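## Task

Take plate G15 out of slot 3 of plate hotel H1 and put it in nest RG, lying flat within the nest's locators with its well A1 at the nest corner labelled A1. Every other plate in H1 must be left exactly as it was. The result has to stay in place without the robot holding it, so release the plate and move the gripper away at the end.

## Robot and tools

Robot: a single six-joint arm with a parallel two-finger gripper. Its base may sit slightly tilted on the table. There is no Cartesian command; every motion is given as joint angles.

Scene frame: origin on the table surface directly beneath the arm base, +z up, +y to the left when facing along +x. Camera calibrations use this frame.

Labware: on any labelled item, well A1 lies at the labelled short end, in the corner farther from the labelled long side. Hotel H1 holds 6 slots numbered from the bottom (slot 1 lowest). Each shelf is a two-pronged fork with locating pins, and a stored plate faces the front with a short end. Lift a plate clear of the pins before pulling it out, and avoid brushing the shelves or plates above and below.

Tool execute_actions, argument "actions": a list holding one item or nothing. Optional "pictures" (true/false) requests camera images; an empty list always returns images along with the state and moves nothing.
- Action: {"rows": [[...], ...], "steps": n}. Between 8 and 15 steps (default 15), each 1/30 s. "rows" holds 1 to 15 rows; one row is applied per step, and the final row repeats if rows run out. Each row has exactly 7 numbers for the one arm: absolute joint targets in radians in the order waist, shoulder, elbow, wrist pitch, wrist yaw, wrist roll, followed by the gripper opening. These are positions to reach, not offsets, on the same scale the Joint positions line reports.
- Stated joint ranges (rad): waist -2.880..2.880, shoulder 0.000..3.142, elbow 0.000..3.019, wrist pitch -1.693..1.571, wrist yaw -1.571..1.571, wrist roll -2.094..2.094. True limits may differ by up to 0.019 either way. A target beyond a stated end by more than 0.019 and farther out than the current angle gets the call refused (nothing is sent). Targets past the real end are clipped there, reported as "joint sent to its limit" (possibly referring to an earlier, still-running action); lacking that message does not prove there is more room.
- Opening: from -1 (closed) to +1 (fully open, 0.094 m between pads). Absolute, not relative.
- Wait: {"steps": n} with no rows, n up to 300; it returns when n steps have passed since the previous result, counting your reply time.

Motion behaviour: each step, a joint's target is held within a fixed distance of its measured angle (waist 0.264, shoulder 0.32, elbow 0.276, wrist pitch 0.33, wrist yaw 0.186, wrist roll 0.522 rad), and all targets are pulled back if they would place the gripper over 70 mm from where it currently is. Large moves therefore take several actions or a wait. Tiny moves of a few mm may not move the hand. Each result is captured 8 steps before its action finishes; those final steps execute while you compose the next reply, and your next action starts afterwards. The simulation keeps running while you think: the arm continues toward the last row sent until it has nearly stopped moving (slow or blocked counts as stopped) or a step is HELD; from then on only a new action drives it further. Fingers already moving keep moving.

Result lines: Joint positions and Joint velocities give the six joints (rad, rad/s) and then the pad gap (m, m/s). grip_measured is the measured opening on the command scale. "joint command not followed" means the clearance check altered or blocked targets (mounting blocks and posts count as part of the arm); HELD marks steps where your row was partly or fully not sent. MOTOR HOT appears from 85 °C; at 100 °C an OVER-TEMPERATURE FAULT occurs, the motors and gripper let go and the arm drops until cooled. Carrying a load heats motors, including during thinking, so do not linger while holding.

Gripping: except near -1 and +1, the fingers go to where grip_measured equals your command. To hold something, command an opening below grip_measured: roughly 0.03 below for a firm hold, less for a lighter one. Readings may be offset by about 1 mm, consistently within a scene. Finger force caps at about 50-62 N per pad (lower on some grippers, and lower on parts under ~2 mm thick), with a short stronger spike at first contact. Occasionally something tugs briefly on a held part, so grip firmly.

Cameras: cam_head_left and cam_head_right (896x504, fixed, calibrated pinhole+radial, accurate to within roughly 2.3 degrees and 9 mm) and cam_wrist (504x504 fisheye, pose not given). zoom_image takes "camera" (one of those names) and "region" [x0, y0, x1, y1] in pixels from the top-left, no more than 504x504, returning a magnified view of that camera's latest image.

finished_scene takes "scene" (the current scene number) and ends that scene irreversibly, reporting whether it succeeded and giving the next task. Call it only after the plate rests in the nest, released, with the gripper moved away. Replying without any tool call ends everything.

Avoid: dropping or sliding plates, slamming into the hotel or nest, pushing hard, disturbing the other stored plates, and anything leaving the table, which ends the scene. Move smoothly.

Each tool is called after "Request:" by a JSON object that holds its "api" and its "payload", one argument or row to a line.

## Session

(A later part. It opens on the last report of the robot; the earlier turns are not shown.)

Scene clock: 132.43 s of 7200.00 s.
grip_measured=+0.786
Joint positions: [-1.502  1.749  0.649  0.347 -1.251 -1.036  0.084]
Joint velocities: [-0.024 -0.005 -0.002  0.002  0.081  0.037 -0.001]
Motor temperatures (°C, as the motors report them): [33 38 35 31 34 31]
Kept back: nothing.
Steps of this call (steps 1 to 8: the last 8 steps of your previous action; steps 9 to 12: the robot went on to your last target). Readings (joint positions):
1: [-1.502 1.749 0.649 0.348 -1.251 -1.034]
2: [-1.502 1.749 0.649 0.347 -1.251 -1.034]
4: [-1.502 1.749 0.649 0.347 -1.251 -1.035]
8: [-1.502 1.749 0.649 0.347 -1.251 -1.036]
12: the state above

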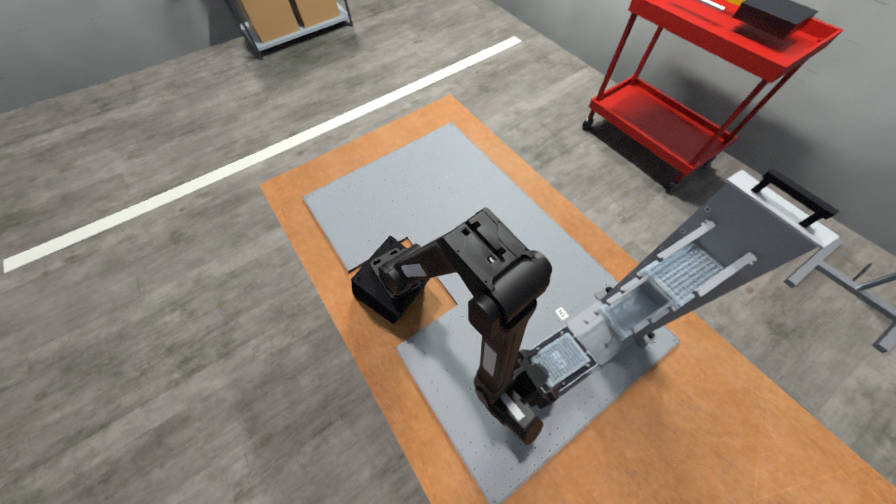

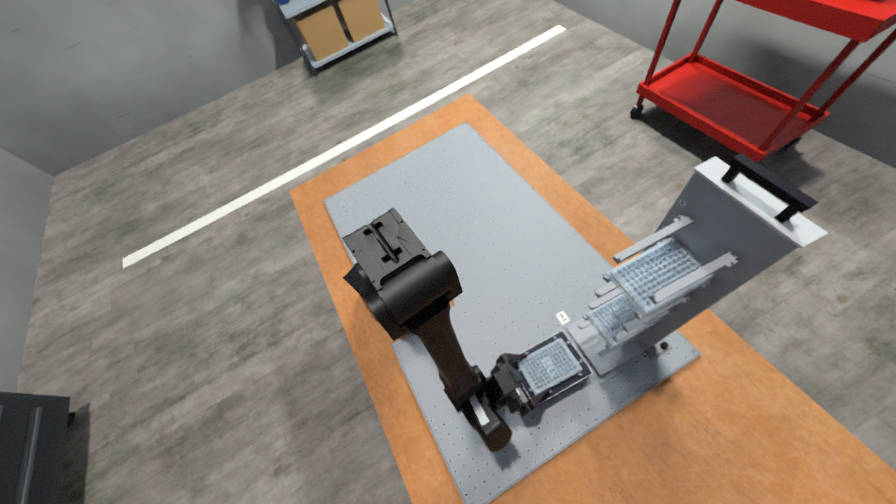

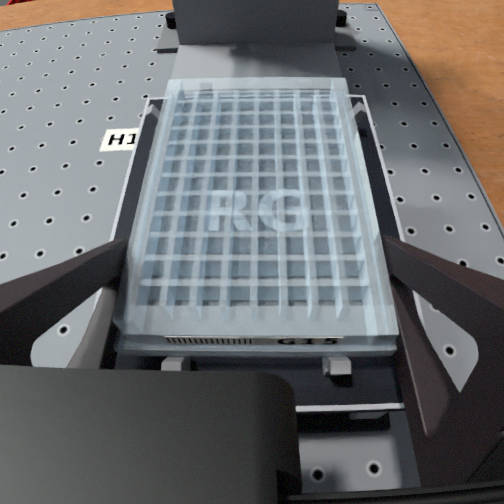

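Request:
{"api": "execute_actions", "payload": {
  "actions": [
    {"rows":[[-1.508,1.742,0.644,0.336,-1.252,-1.046,0.75],[-1.502,1.742,0.644,0.336,-1.252,-1.046,0.75],[-1.497,1.742,0.644,0.336,-1.252,-1.046,0.75],[-1.493,1.742,0.644,0.336,-1.252,-1.046,0.75],[-1.490,1.742,0.644,0.336,-1.252,-1.046,0.75],[-1.488,1.742,0.644,0.336,-1.252,-1.046,0.75],[-1.487,1.742,0.644,0.336,-1.252,-1.046,0.75],[-1.486,1.742,0.644,0.336,-1.252,-1.046,0.75],[-1.4855,1.742,0.644,0.336,-1.252,-1.046,0.75],[-1.485,1.742,0.644,0.336,-1.252,-1.046,0.75]],"steps":15}
  ]
}}

Request:
{"api": "execute_actions", "payload": {
  "actions": [
    {"steps":14}
  ],
  "pictures": true
}}

Scene clock: 133.63 s of 7200.00 s.
grip_measured=+0.786
Joint positions: [-1.502  1.749  0.649  0.347 -1.251 -1.036  0.084]
Joint velocities: [ 0.015 -0.005  0.007  0.012  0.051  0.081  0.   ]
Motor temperatures (°C, as the motors report them): [33 38 35 31 34 31]
Steps of this call (steps 1 to 15: the robot went on to your last target; steps 16 to 29: nothing new was sent; steps 30 to 36: the first 7 steps of this action). Readings (joint positions):
30: [-1.502 1.749 0.649 0.347 -1.251 -1.036]
31: [-1.502 1.749 0.649 0.347 -1.251 -1.036]
33: [-1.502 1.749 0.649 0.347 -1.251 -1.036]
36: the state above

Scene clock: 134.10 s of 7200.00 s.
grip_measured=+0.786
Joint positions: [-1.501  1.749  0.649  0.347 -1.251 -1.036  0.084]
Joint velocities: [ 0.005 -0.024  0.017  0.002 -0.022  0.022 -0.002]
Motor temperatures (°C, as the motors report them): [33 38 35 31 34 31]
Kept back: nothing.
Steps of this call (steps 1 to 8: the last 8 steps of your previous action; steps 9 to 14: the robot went on to your last target). Readings (joint positions):
1: [-1.502 1.749 0.649 0.347 -1.251 -1.036]
2: [-1.501 1.749 0.649 0.347 -1.251 -1.036]
4: [-1.501 1.749 0.649 0.347 -1.251 -1.036]
8: [-1.501 1.749 0.649 0.347 -1.251 -1.036]
14: the state above

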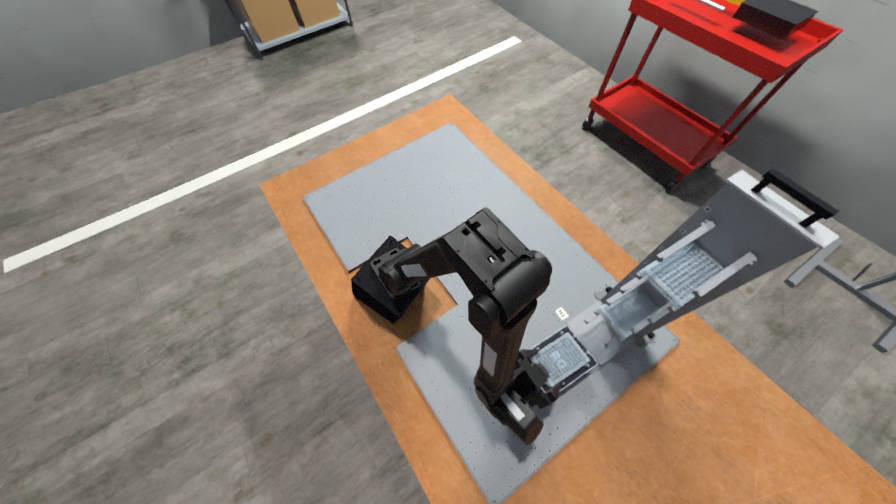

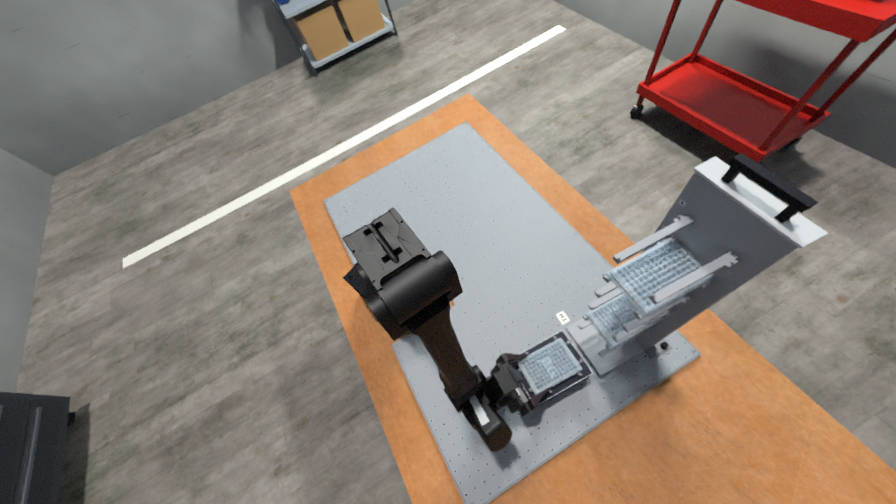

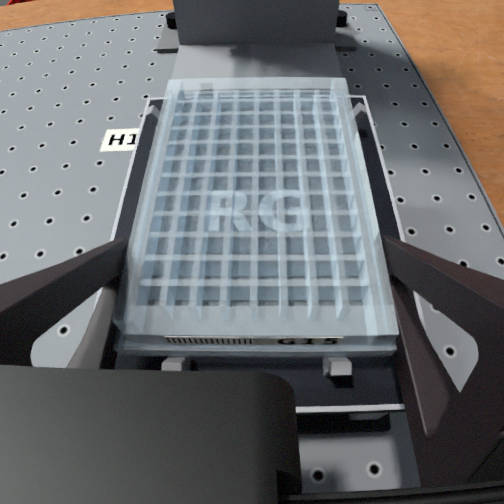

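Request:
{"api": "execute_actions", "payload": {
  "actions": [
    {"rows":[[-1.485,1.752,0.644,0.344,-1.252,-1.044,0.75],[-1.485,1.760,0.644,0.352,-1.252,-1.044,0.75],[-1.4845,1.765,0.644,0.357,-1.252,-1.044,0.75],[-1.4845,1.769,0.644,0.361,-1.252,-1.044,0.75],[-1.484,1.772,0.644,0.364,-1.252,-1.044,0.75],[-1.484,1.775,0.644,0.367,-1.252,-1.044,0.75],[-1.4835,1.777,0.644,0.369,-1.252,-1.044,0.75],[-1.4835,1.779,0.644,0.371,-1.252,-1.044,0.75],[-1.483,1.781,0.644,0.373,-1.252,-1.044,0.75],[-1.483,1.782,0.644,0.374,-1.252,-1.044,0.75]],"steps":15}
  ]
}}

Request:
{"api": "execute_actions", "payload": {
  "actions": [
    {"steps":14}
  ],
  "pictures": true
}}

Scene clock: 135.07 s of 7200.00 s.
grip_measured=+0.786
Joint positions: [-1.501  1.75   0.649  0.351 -1.251 -1.036  0.084]
Joint velocities: [-0.005  0.034  0.002  0.071 -0.007 -0.007 -0.   ]
Motor temperatures (°C, as the motors report them): [33 38 35 31 34 31]
Steps of this call (steps 1 to 15: the robot went on to your last target; steps 16 to 22: nothing new was sent; steps 23 to 29: the first 7 steps of this action). Readings (joint positions):
23: [-1.501 1.749 0.649 0.347 -1.251 -1.036]
24: [-1.501 1.749 0.649 0.347 -1.251 -1.036]
26: [-1.501 1.749 0.649 0.347 -1.251 -1.036]
29: the state above

Scene clock: 135.53 s of 7200.00 s.
grip_measured=+0.786
Joint positions: [-1.501  1.754  0.649  0.36  -1.253 -1.036  0.084]
Joint velocities: [ 0.005 -0.005 -0.022  0.007  0.007 -0.022 -0.   ]
Motor temperatures (°C, as the motors report them): [33 38 35 31 34 31]
Kept back: nothing.
Steps of this call (steps 1 to 8: the last 8 steps of your previous action; steps 9 to 14: the robot went on to your last target). Readings (joint positions):
1: [-1.501 1.752 0.649 0.354 -1.251 -1.036]
2: [-1.501 1.753 0.649 0.356 -1.252 -1.036]
4: [-1.501 1.754 0.649 0.359 -1.253 -1.036]
8: [-1.501 1.754 0.649 0.360 -1.253 -1.036]
14: the state above

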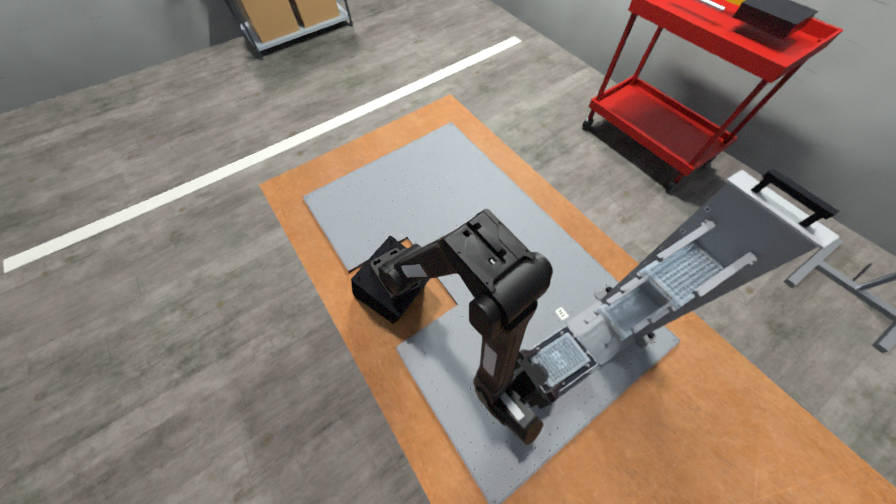

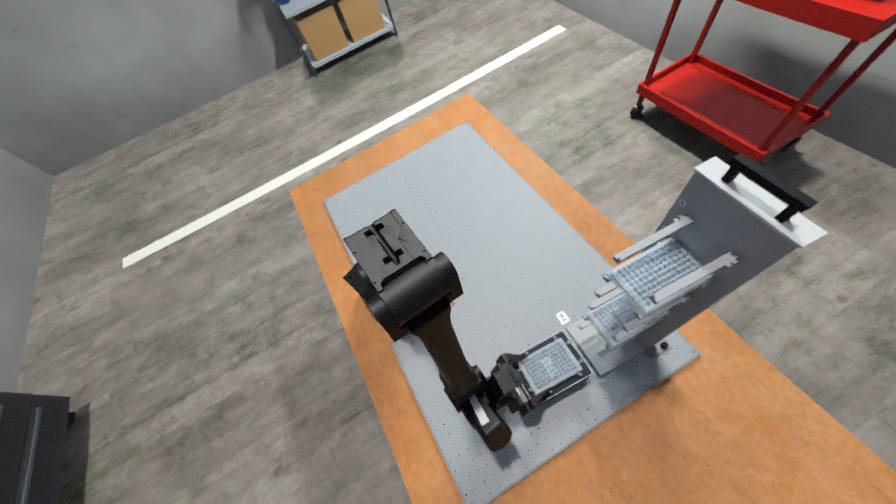

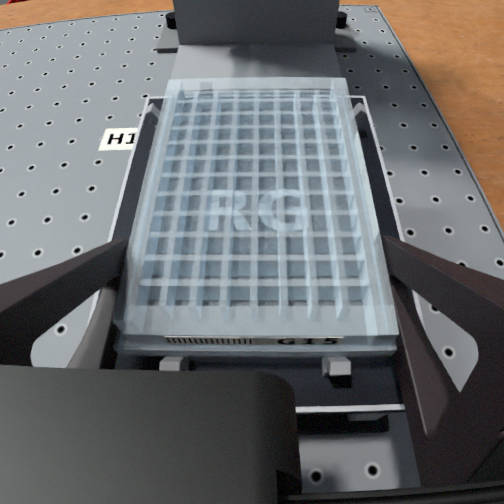

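Request:
{"api": "zoom_image", "payload": {
  "camera": "cam_wrist",
  "region": [100, 330, 420, 400]
}}

Request:
{"api": "zoom_image", "payload": {
  "camera": "cam_wrist",
  "region": [130, 75, 260, 150]
}}

Request:
{"api": "zoom_image", "payload": {
  "camera": "cam_wrist",
  "region": [260, 75, 390, 150]
}}

Request:
{"api": "zoom_image", "payload": {
  "camera": "cam_head_right",
  "region": [500, 320, 600, 420]
}}

Region (100, 330, 420, 400) of cam_wrist's 504x504 image, scaled by 1.575, with more detail than that image has; it fills the top 110 rows of this view, and the rest is white.

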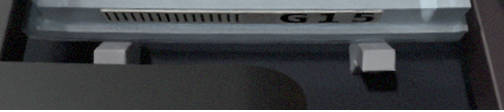

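Region (130, 75, 260, 150) of cam_wrist's 504x504 image, scaled by 3.877, with more detail than that image has; it fills the top 291 rows of this view, and the rest is white.

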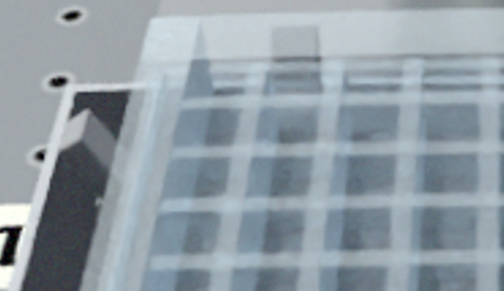

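Region (260, 75, 390, 150) of cam_wrist's 504x504 image, scaled by 3.877, with more detail than that image has; it fills the top 291 rows of this view, and the rest is white.

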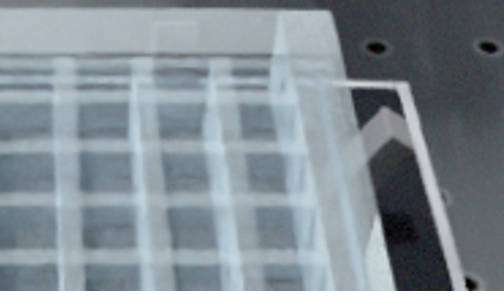

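Region (500, 320, 600, 420) of cam_head_right's 896x504 image, scaled by 5.040, with more detail than that image has.

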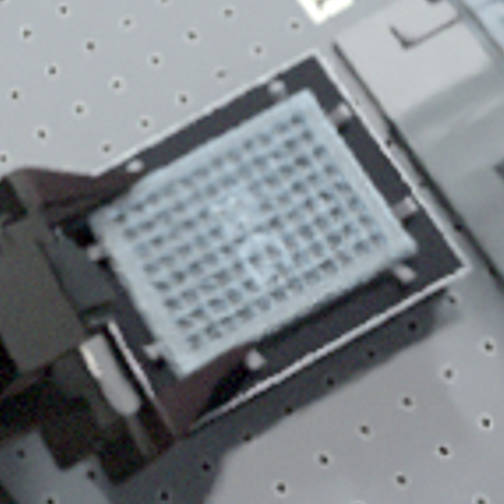

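Request:
{"api": "execute_actions", "payload": {
  "actions": [
    {"rows":[[-1.483,1.765,0.644,0.360,-1.252,-1.044,0.75],[-1.483,1.750,0.644,0.348,-1.252,-1.044,0.75],[-1.483,1.743,0.644,0.340,-1.252,-1.044,0.75],[-1.483,1.741,0.644,0.338,-1.252,-1.044,0.75],[-1.4825,1.741,0.644,0.338,-1.252,-1.044,0.75],[-1.482,1.741,0.644,0.338,-1.252,-1.044,0.75],[-1.4815,1.741,0.644,0.338,-1.252,-1.044,0.75],[-1.481,1.741,0.644,0.338,-1.252,-1.044,0.75]],"steps":15}
  ]
}}

Request:
{"api": "execute_actions", "payload": {
  "actions": [
    {"steps":14}
  ],
  "pictures": true
}}

Scene clock: 136.97 s of 7200.00 s.
grip_measured=+0.786
Joint positions: [-1.501  1.752  0.649  0.352 -1.251 -1.037  0.084]
Joint velocities: [-0.015 -0.005  0.007 -0.022  0.022  0.007 -0.   ]
Motor temperatures (°C, as the motors report them): [33 38 35 31 34 31]
Steps of this call (steps 1 to 15: the robot went on to your last target; steps 16 to 36: nothing new was sent; steps 37 to 43: the first 7 steps of this action). Readings (joint positions):
37: [-1.501 1.754 0.649 0.360 -1.253 -1.036]
38: [-1.501 1.754 0.649 0.360 -1.253 -1.036]
40: [-1.501 1.753 0.649 0.356 -1.253 -1.037]
43: the state above

Scene clock: 137.43 s of 7200.00 s.
grip_measured=+0.786
Joint positions: [-1.501  1.752  0.649  0.352 -1.251 -1.037  0.084]
Joint velocities: [ 0.005 -0.024 -0.017  0.022 -0.022  0.066  0.   ]
Motor temperatures (°C, as the motors report them): [33 38 35 31 34 31]
Kept back: nothing.
Steps of this call (steps 1 to 8: the last 8 steps of your previous action; steps 9 to 14: the robot went on to your last target). Readings (joint positions):
1: [-1.501 1.752 0.649 0.352 -1.251 -1.037]
2: [-1.501 1.752 0.649 0.352 -1.251 -1.037]
4: [-1.501 1.752 0.649 0.352 -1.251 -1.037]
8: [-1.501 1.752 0.649 0.352 -1.251 -1.037]
14: the state above

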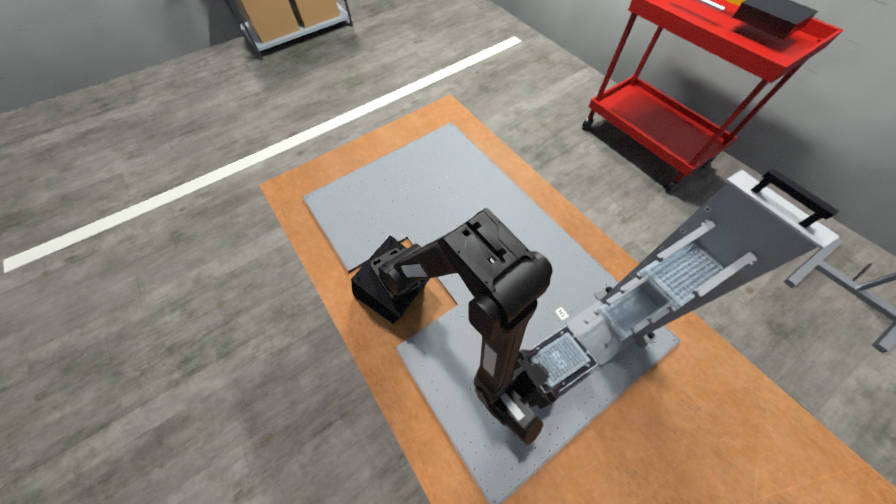

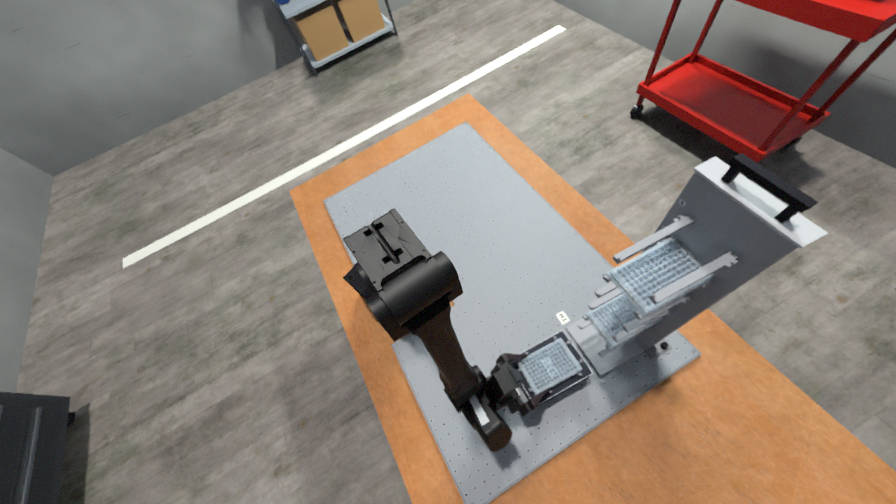

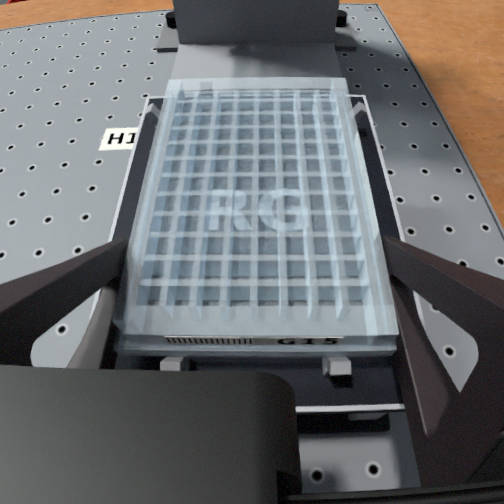

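Request:
{"api": "execute_actions", "payload": {
  "actions": [
    {"rows":[[-1.483,1.739,0.644,0.337,-1.252,-1.044,0.75],[-1.483,1.737,0.644,0.336,-1.252,-1.044,0.75],[-1.483,1.735,0.644,0.335,-1.252,-1.044,0.75],[-1.483,1.734,0.644,0.335,-1.252,-1.044,0.75],[-1.482,1.734,0.644,0.335,-1.252,-1.044,0.75],[-1.481,1.734,0.644,0.335,-1.252,-1.044,0.75],[-1.480,1.734,0.644,0.335,-1.252,-1.044,0.75],[-1.4795,1.734,0.644,0.335,-1.252,-1.044,0.75],[-1.479,1.734,0.644,0.335,-1.252,-1.044,0.75]],"steps":15}
  ]
}}

Request:
{"api": "execute_actions", "payload": {
  "actions": [
    {"steps":12}
  ],
  "pictures": true
}}

Scene clock: 138.10 s of 7200.00 s.
grip_measured=+0.786
Joint positions: [-1.501  1.749  0.649  0.347 -1.251 -1.037  0.084]
Joint velocities: [ 0.005 -0.015 -0.012 -0.012 -0.007 -0.051  0.   ]
Motor temperatures (°C, as the motors report them): [33 38 35 31 34 31]
Steps of this call (steps 1 to 13: the robot went on to your last target; steps 14 to 20: the first 7 steps of this action). Readings (joint positions):
14: [-1.501 1.752 0.649 0.352 -1.251 -1.037]
15: [-1.501 1.751 0.649 0.351 -1.251 -1.037]
17: [-1.501 1.750 0.649 0.349 -1.251 -1.037]
20: the state above

Scene clock: 138.50 s of 7200.00 s.
grip_measured=+0.786
Joint positions: [-1.501  1.749  0.649  0.347 -1.251 -1.037  0.084]
Joint velocities: [-0.005 -0.015 -0.007  0.022  0.007 -0.007 -0.001]
Motor temperatures (°C, as the motors report them): [33 38 35 31 34 31]
Kept back: nothing.
Steps of this call (steps 1 to 8: the last 8 steps of your previous action; steps 9 to 12: the robot went on to your last target). Readings (joint positions):
1: [-1.501 1.749 0.649 0.347 -1.251 -1.037]
2: [-1.501 1.749 0.649 0.347 -1.251 -1.037]
4: [-1.501 1.749 0.649 0.347 -1.251 -1.037]
8: [-1.501 1.749 0.649 0.347 -1.251 -1.037]
12: the state above

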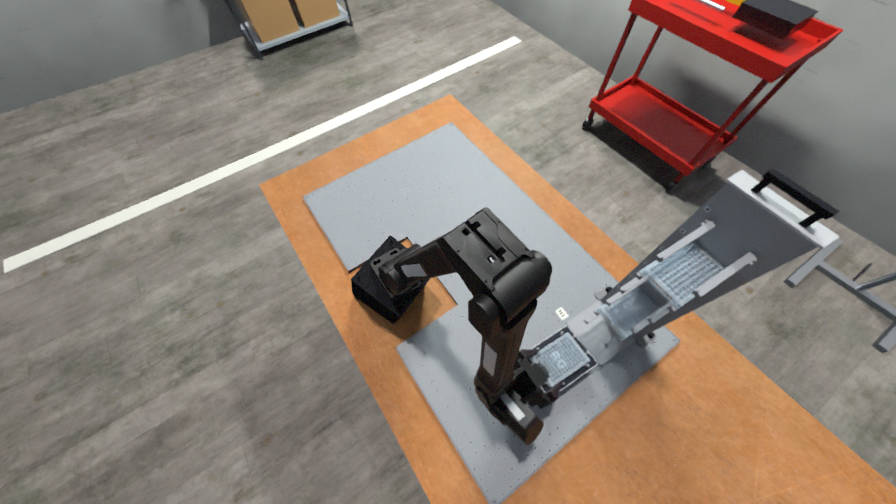

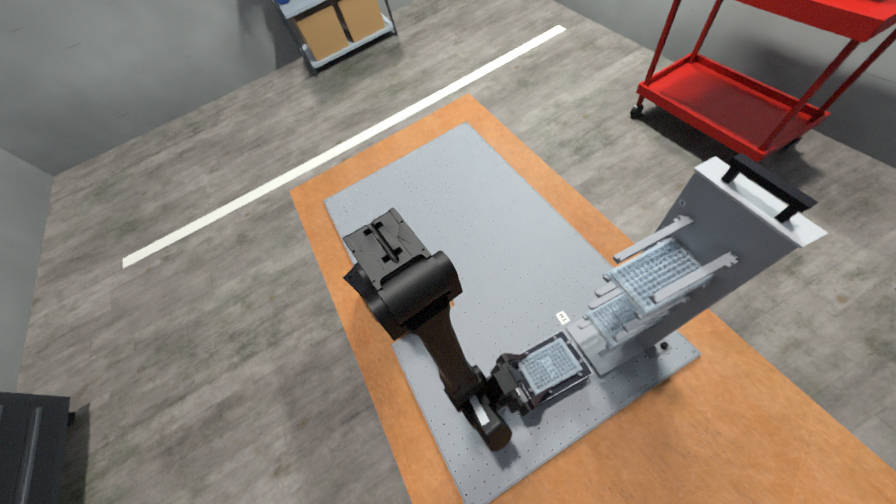

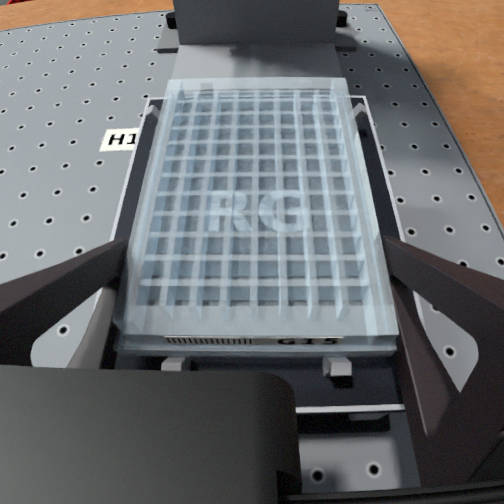

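Request:
{"api": "execute_actions", "payload": {
  "actions": [
    {"rows":[[-1.472,1.734,0.644,0.335,-1.252,-1.044,0.75],[-1.472,1.734,0.644,0.335,-1.252,-1.044,0.75],[-1.486,1.734,0.644,0.335,-1.252,-1.044,0.75]],"steps":15}
  ],
  "pictures": true
}}

Scene clock: 139.07 s of 7200.00 s.
grip_measured=+0.786
Joint positions: [-1.5    1.747  0.649  0.347 -1.25  -1.037  0.084]
Joint velocities: [-0.005 -0.015  0.022 -0.002 -0.066  0.022  0.001]
Motor temperatures (°C, as the motors report them): [33 38 35 31 34 31]
Steps of this call (steps 1 to 10: the robot went on to your last target; steps 11 to 17: the first 7 steps of this action). Readings (joint positions):
11: [-1.500 1.749 0.649 0.347 -1.250 -1.037]
12: [-1.500 1.749 0.649 0.347 -1.250 -1.037]
14: [-1.500 1.748 0.649 0.347 -1.250 -1.037]
17: the state above

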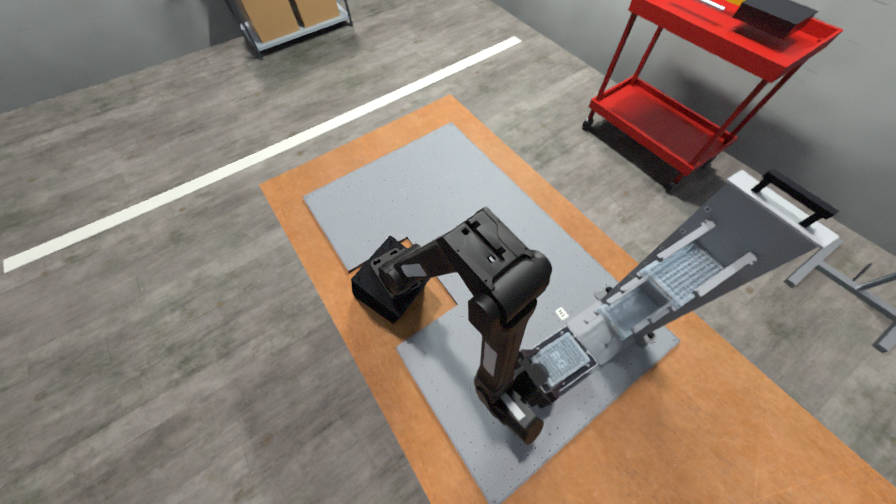

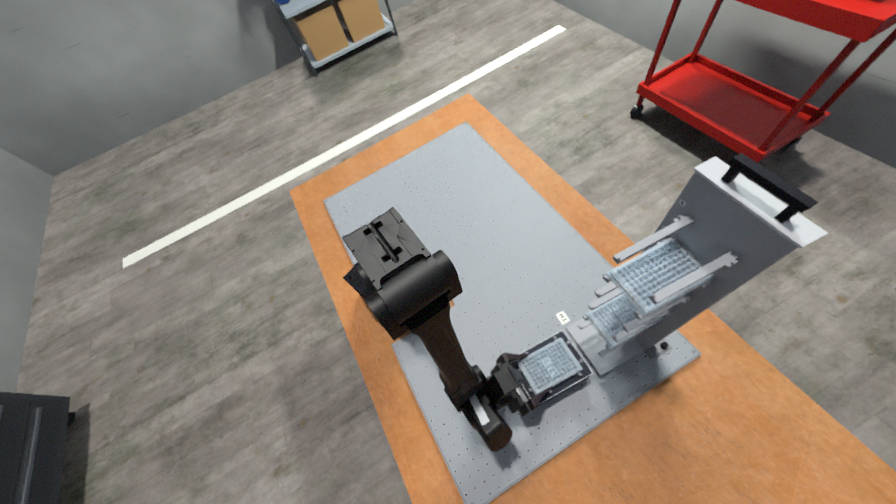

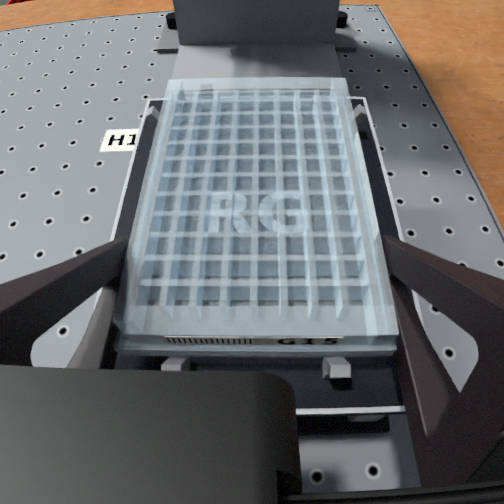

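Request:
{"api": "execute_actions", "payload": {
  "actions": [
    {"steps":10}
  ],
  "pictures": true
}}

Request:
{"api": "zoom_image", "payload": {
  "camera": "cam_wrist",
  "region": [100, 320, 420, 400]
}}

Request:
{"api": "zoom_image", "payload": {
  "camera": "cam_wrist",
  "region": [120, 70, 400, 170]
}}

Scene clock: 140.57 s of 7200.00 s.
grip_measured=+0.786
Joint positions: [-1.5    1.747  0.649  0.347 -1.25  -1.037  0.084]
Joint velocities: [-0.015  0.015 -0.012  0.012 -0.051 -0.11  -0.   ]
Motor temperatures (°C, as the motors report them): [33 38 35 31 34 31]
Kept back: nothing.
Steps of this call (steps 1 to 8: the last 8 steps of your previous action; steps 9 to 15: the robot went on to your last target; steps 16 to 45: nothing new was sent). Readings (joint positions):
1: [-1.500 1.747 0.649 0.347 -1.250 -1.037]
2: [-1.500 1.747 0.649 0.347 -1.250 -1.037]
4: [-1.500 1.747 0.649 0.347 -1.250 -1.037]
8: [-1.500 1.747 0.649 0.347 -1.250 -1.037]
45: the state above
The arm was judged still, so your last target was given up. Only a new action makes it travel on or press farther. Fingers that are still opening or closing keep moving.

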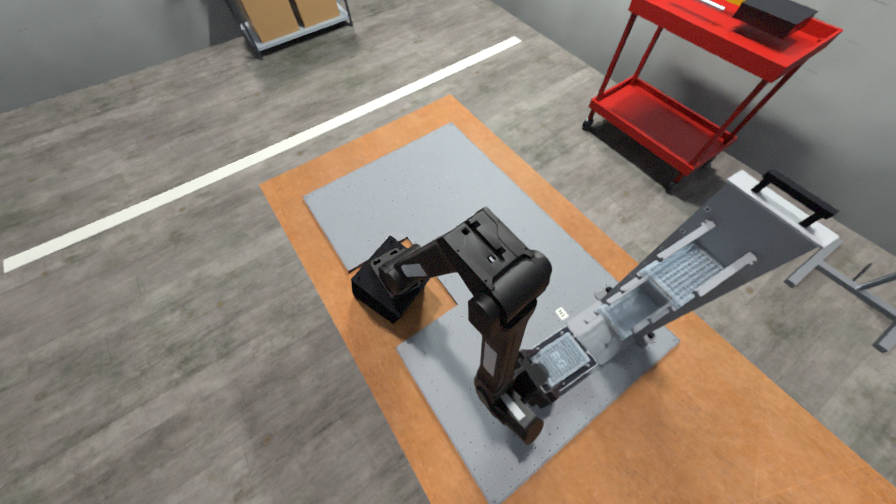

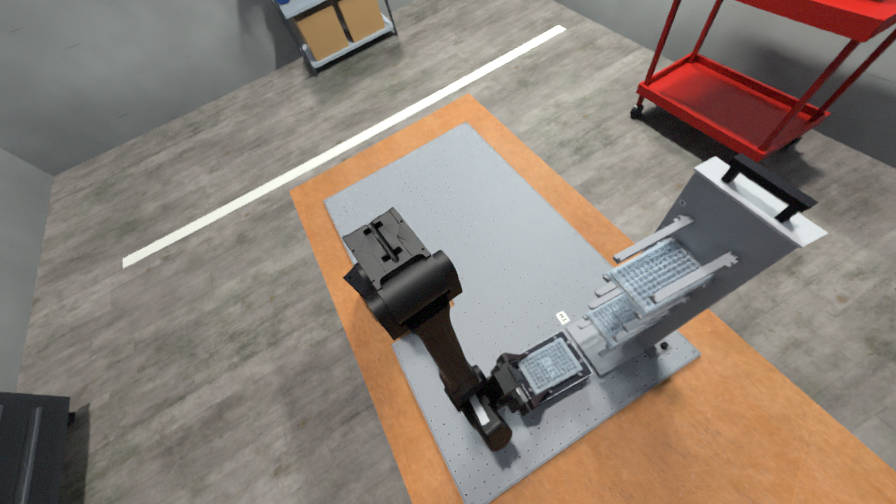

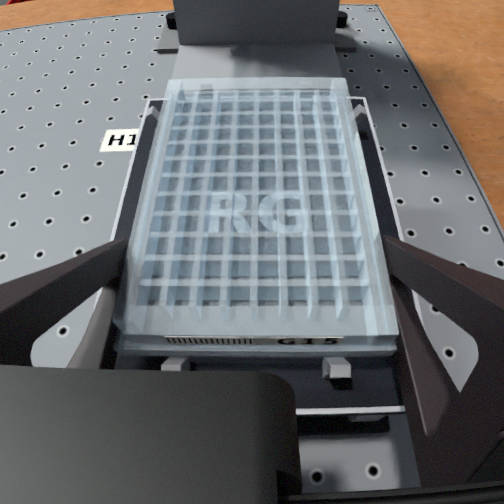

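Region (100, 320, 420, 400) of cam_wrist's 504x504 image, scaled by 1.575, with more detail than that image has; it fills the top 126 rows of this view, and the rest is white.

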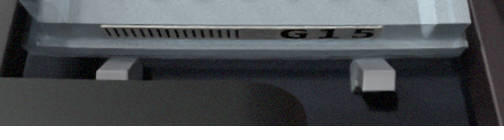

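Region (120, 70, 400, 170) of cam_wrist's 504x504 image, scaled by 1.800, with more detail than that image has; it fills the top 180 rows of this view, and the rest is white.

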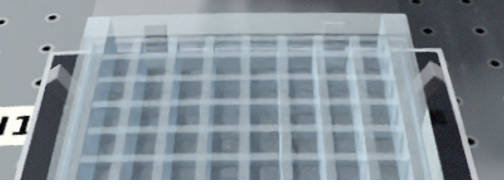

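Request:
{"api": "execute_actions", "payload": {
  "actions": [
    {"rows":[[-1.470,1.738,0.644,0.335,-1.252,-1.044,0.75],[-1.470,1.738,0.644,0.335,-1.252,-1.044,0.75],[-1.470,1.738,0.644,0.335,-1.252,-1.044,0.75],[-1.484,1.738,0.644,0.335,-1.252,-1.044,0.75]],"steps":10}
  ]
}}

Request:
{"api": "execute_actions", "payload": {
  "actions": [
    {"steps":14}
  ],
  "pictures": true
}}

Request:
{"api": "zoom_image", "payload": {
  "camera": "cam_wrist",
  "region": [100, 320, 420, 400]
}}

Scene clock: 141.10 s of 7200.00 s.
grip_measured=+0.786
Joint positions: [-1.498  1.747  0.649  0.347 -1.25  -1.037  0.084]
Joint velocities: [ 0.054 -0.005 -0.007  0.002  0.022 -0.007 -0.001]
Motor temperatures (°C, as the motors report them): [33 38 35 31 34 31]
Steps of this call (steps 1 to 14: nothing new was sent; steps 15 to 16: the first 2 steps of this action). Readings (joint positions):
15: [-1.499 1.747 0.649 0.347 -1.250 -1.037]
16: the state above

Scene clock: 141.57 s of 7200.00 s.
grip_measured=+0.786
Joint positions: [-1.496  1.745  0.649  0.347 -1.25  -1.037  0.084]
Joint velocities: [-0.005 -0.005 -0.012  0.022 -0.066  0.007 -0.001]
Motor temperatures (°C, as the motors report them): [33 38 35 31 34 31]
Kept back: nothing.
Steps of this call (steps 1 to 8: the last 8 steps of your previous action; steps 9 to 14: the robot went on to your last target). Readings (joint positions):
1: [-1.496 1.747 0.649 0.347 -1.250 -1.037]
2: [-1.496 1.746 0.649 0.347 -1.250 -1.037]
4: [-1.496 1.745 0.649 0.347 -1.250 -1.037]
8: [-1.496 1.745 0.649 0.347 -1.250 -1.037]
14: the state above

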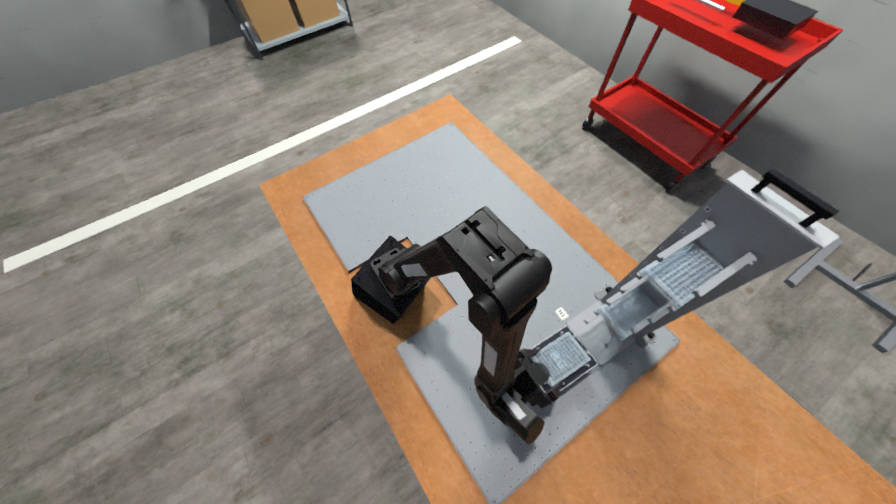

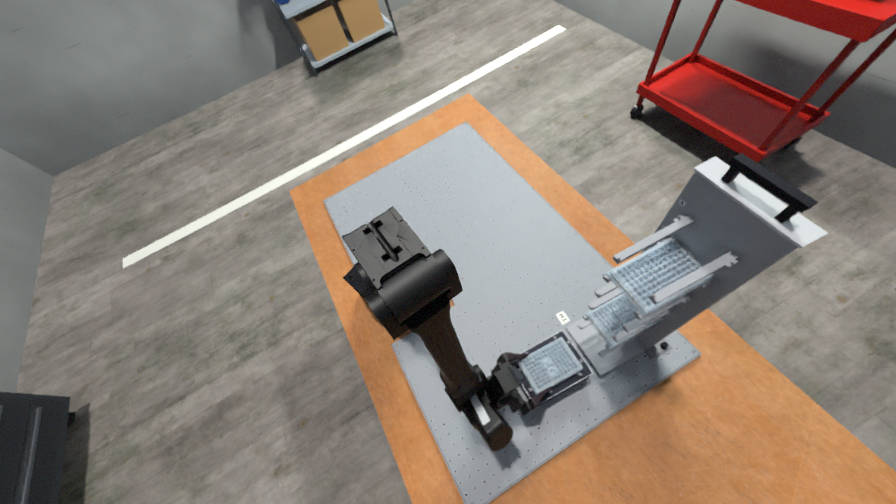

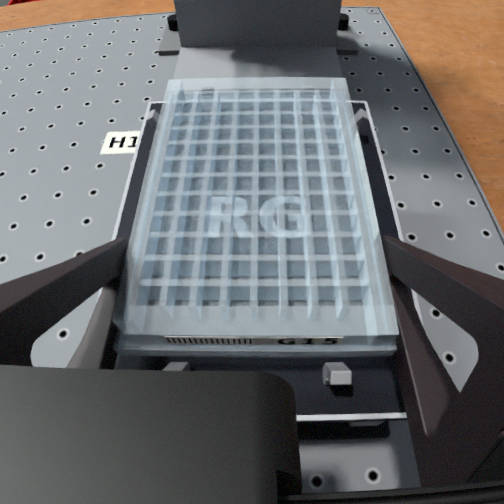

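Region (100, 320, 420, 400) of cam_wrist's 504x504 image, scaled by 1.575, with more detail than that image has; it fills the top 126 rows of this view, and the rest is white.

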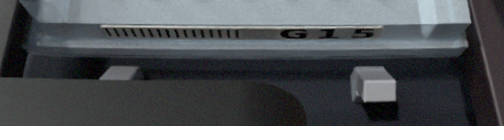

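Request:
{"api": "execute_actions", "payload": {
  "actions": [
    {"rows":[[-1.484,1.748,0.644,0.342,-1.250,-1.044,0.75],[-1.484,1.757,0.644,0.349,-1.250,-1.044,0.75],[-1.484,1.763,0.644,0.355,-1.250,-1.044,0.75],[-1.484,1.767,0.644,0.359,-1.250,-1.044,0.75],[-1.484,1.770,0.644,0.362,-1.250,-1.044,0.75],[-1.484,1.772,0.644,0.364,-1.250,-1.044,0.75],[-1.484,1.774,0.644,0.366,-1.250,-1.044,0.75],[-1.484,1.776,0.644,0.368,-1.250,-1.044,0.75]],"steps":12}
  ]
}}

Request:
{"api": "execute_actions", "payload": {
  "actions": [
    {"steps":14}
  ],
  "pictures": true
}}

Request:
{"api": "zoom_image", "payload": {
  "camera": "cam_wrist",
  "region": [100, 320, 420, 400]
}}

Request:
{"api": "zoom_image", "payload": {
  "camera": "cam_wrist",
  "region": [120, 70, 400, 170]
}}

Scene clock: 142.40 s of 7200.00 s.
grip_measured=+0.786
Joint positions: [-1.496  1.745  0.649  0.347 -1.25  -1.037  0.084]
Joint velocities: [-0.015 -0.015  0.007 -0.007 -0.022 -0.066 -0.001]
Motor temperatures (°C, as the motors report them): [33 38 35 31 34 31]
Steps of this call (steps 1 to 15: the robot went on to your last target; steps 16 to 21: nothing new was sent; steps 22 to 25: the first 4 steps of this action). Readings (joint positions):
22: [-1.496 1.745 0.649 0.347 -1.250 -1.037]
23: [-1.496 1.745 0.649 0.347 -1.250 -1.037]
25: the state above

Scene clock: 142.87 s of 7200.00 s.
grip_measured=+0.786
Joint positions: [-1.496  1.749  0.649  0.357 -1.25  -1.037  0.084]
Joint velocities: [ 0.005  0.005 -0.022 -0.007 -0.051 -0.022 -0.   ]
Motor temperatures (°C, as the motors report them): [33 38 35 31 34 31]
Kept back: nothing.
Steps of this call (steps 1 to 8: the last 8 steps of your previous action; steps 9 to 14: the robot went on to your last target). Readings (joint positions):
1: [-1.496 1.745 0.649 0.347 -1.250 -1.037]
2: [-1.496 1.745 0.649 0.349 -1.250 -1.037]
4: [-1.496 1.747 0.649 0.352 -1.250 -1.037]
8: [-1.496 1.749 0.649 0.357 -1.250 -1.037]
14: the state above

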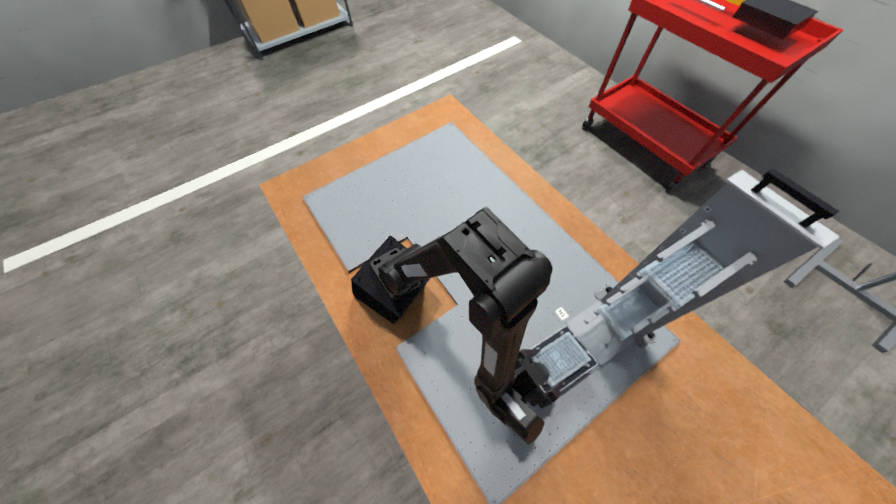

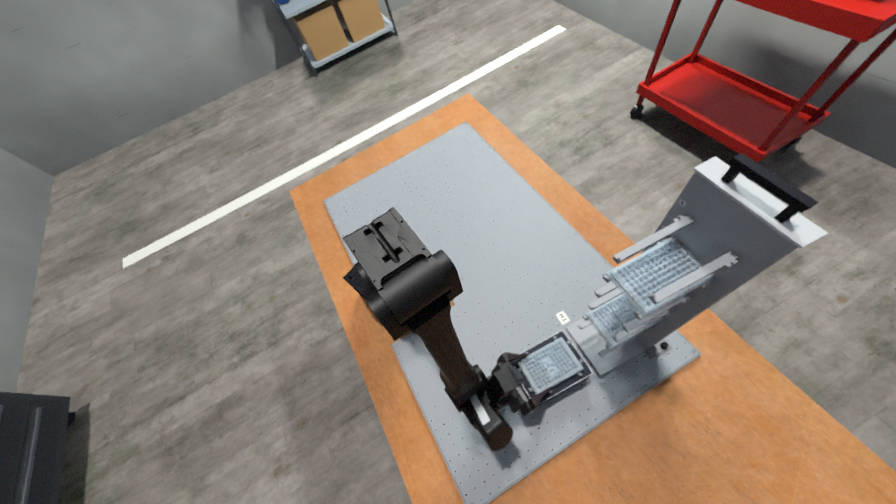

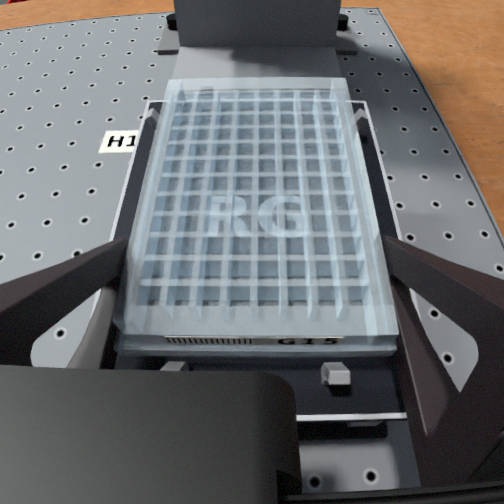

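Region (100, 320, 420, 400) of cam_wrist's 504x504 image, scaled by 1.575, with more detail than that image has; it fills the top 126 rows of this view, and the rest is white.

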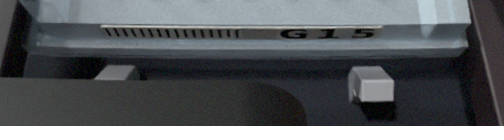

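Region (120, 70, 400, 170) of cam_wrist's 504x504 image, scaled by 1.800, with more detail than that image has; it fills the top 180 rows of this view, and the rest is white.

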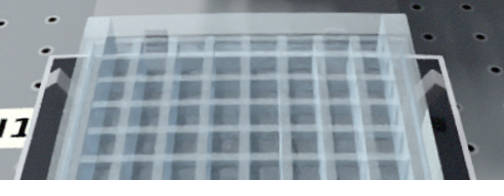

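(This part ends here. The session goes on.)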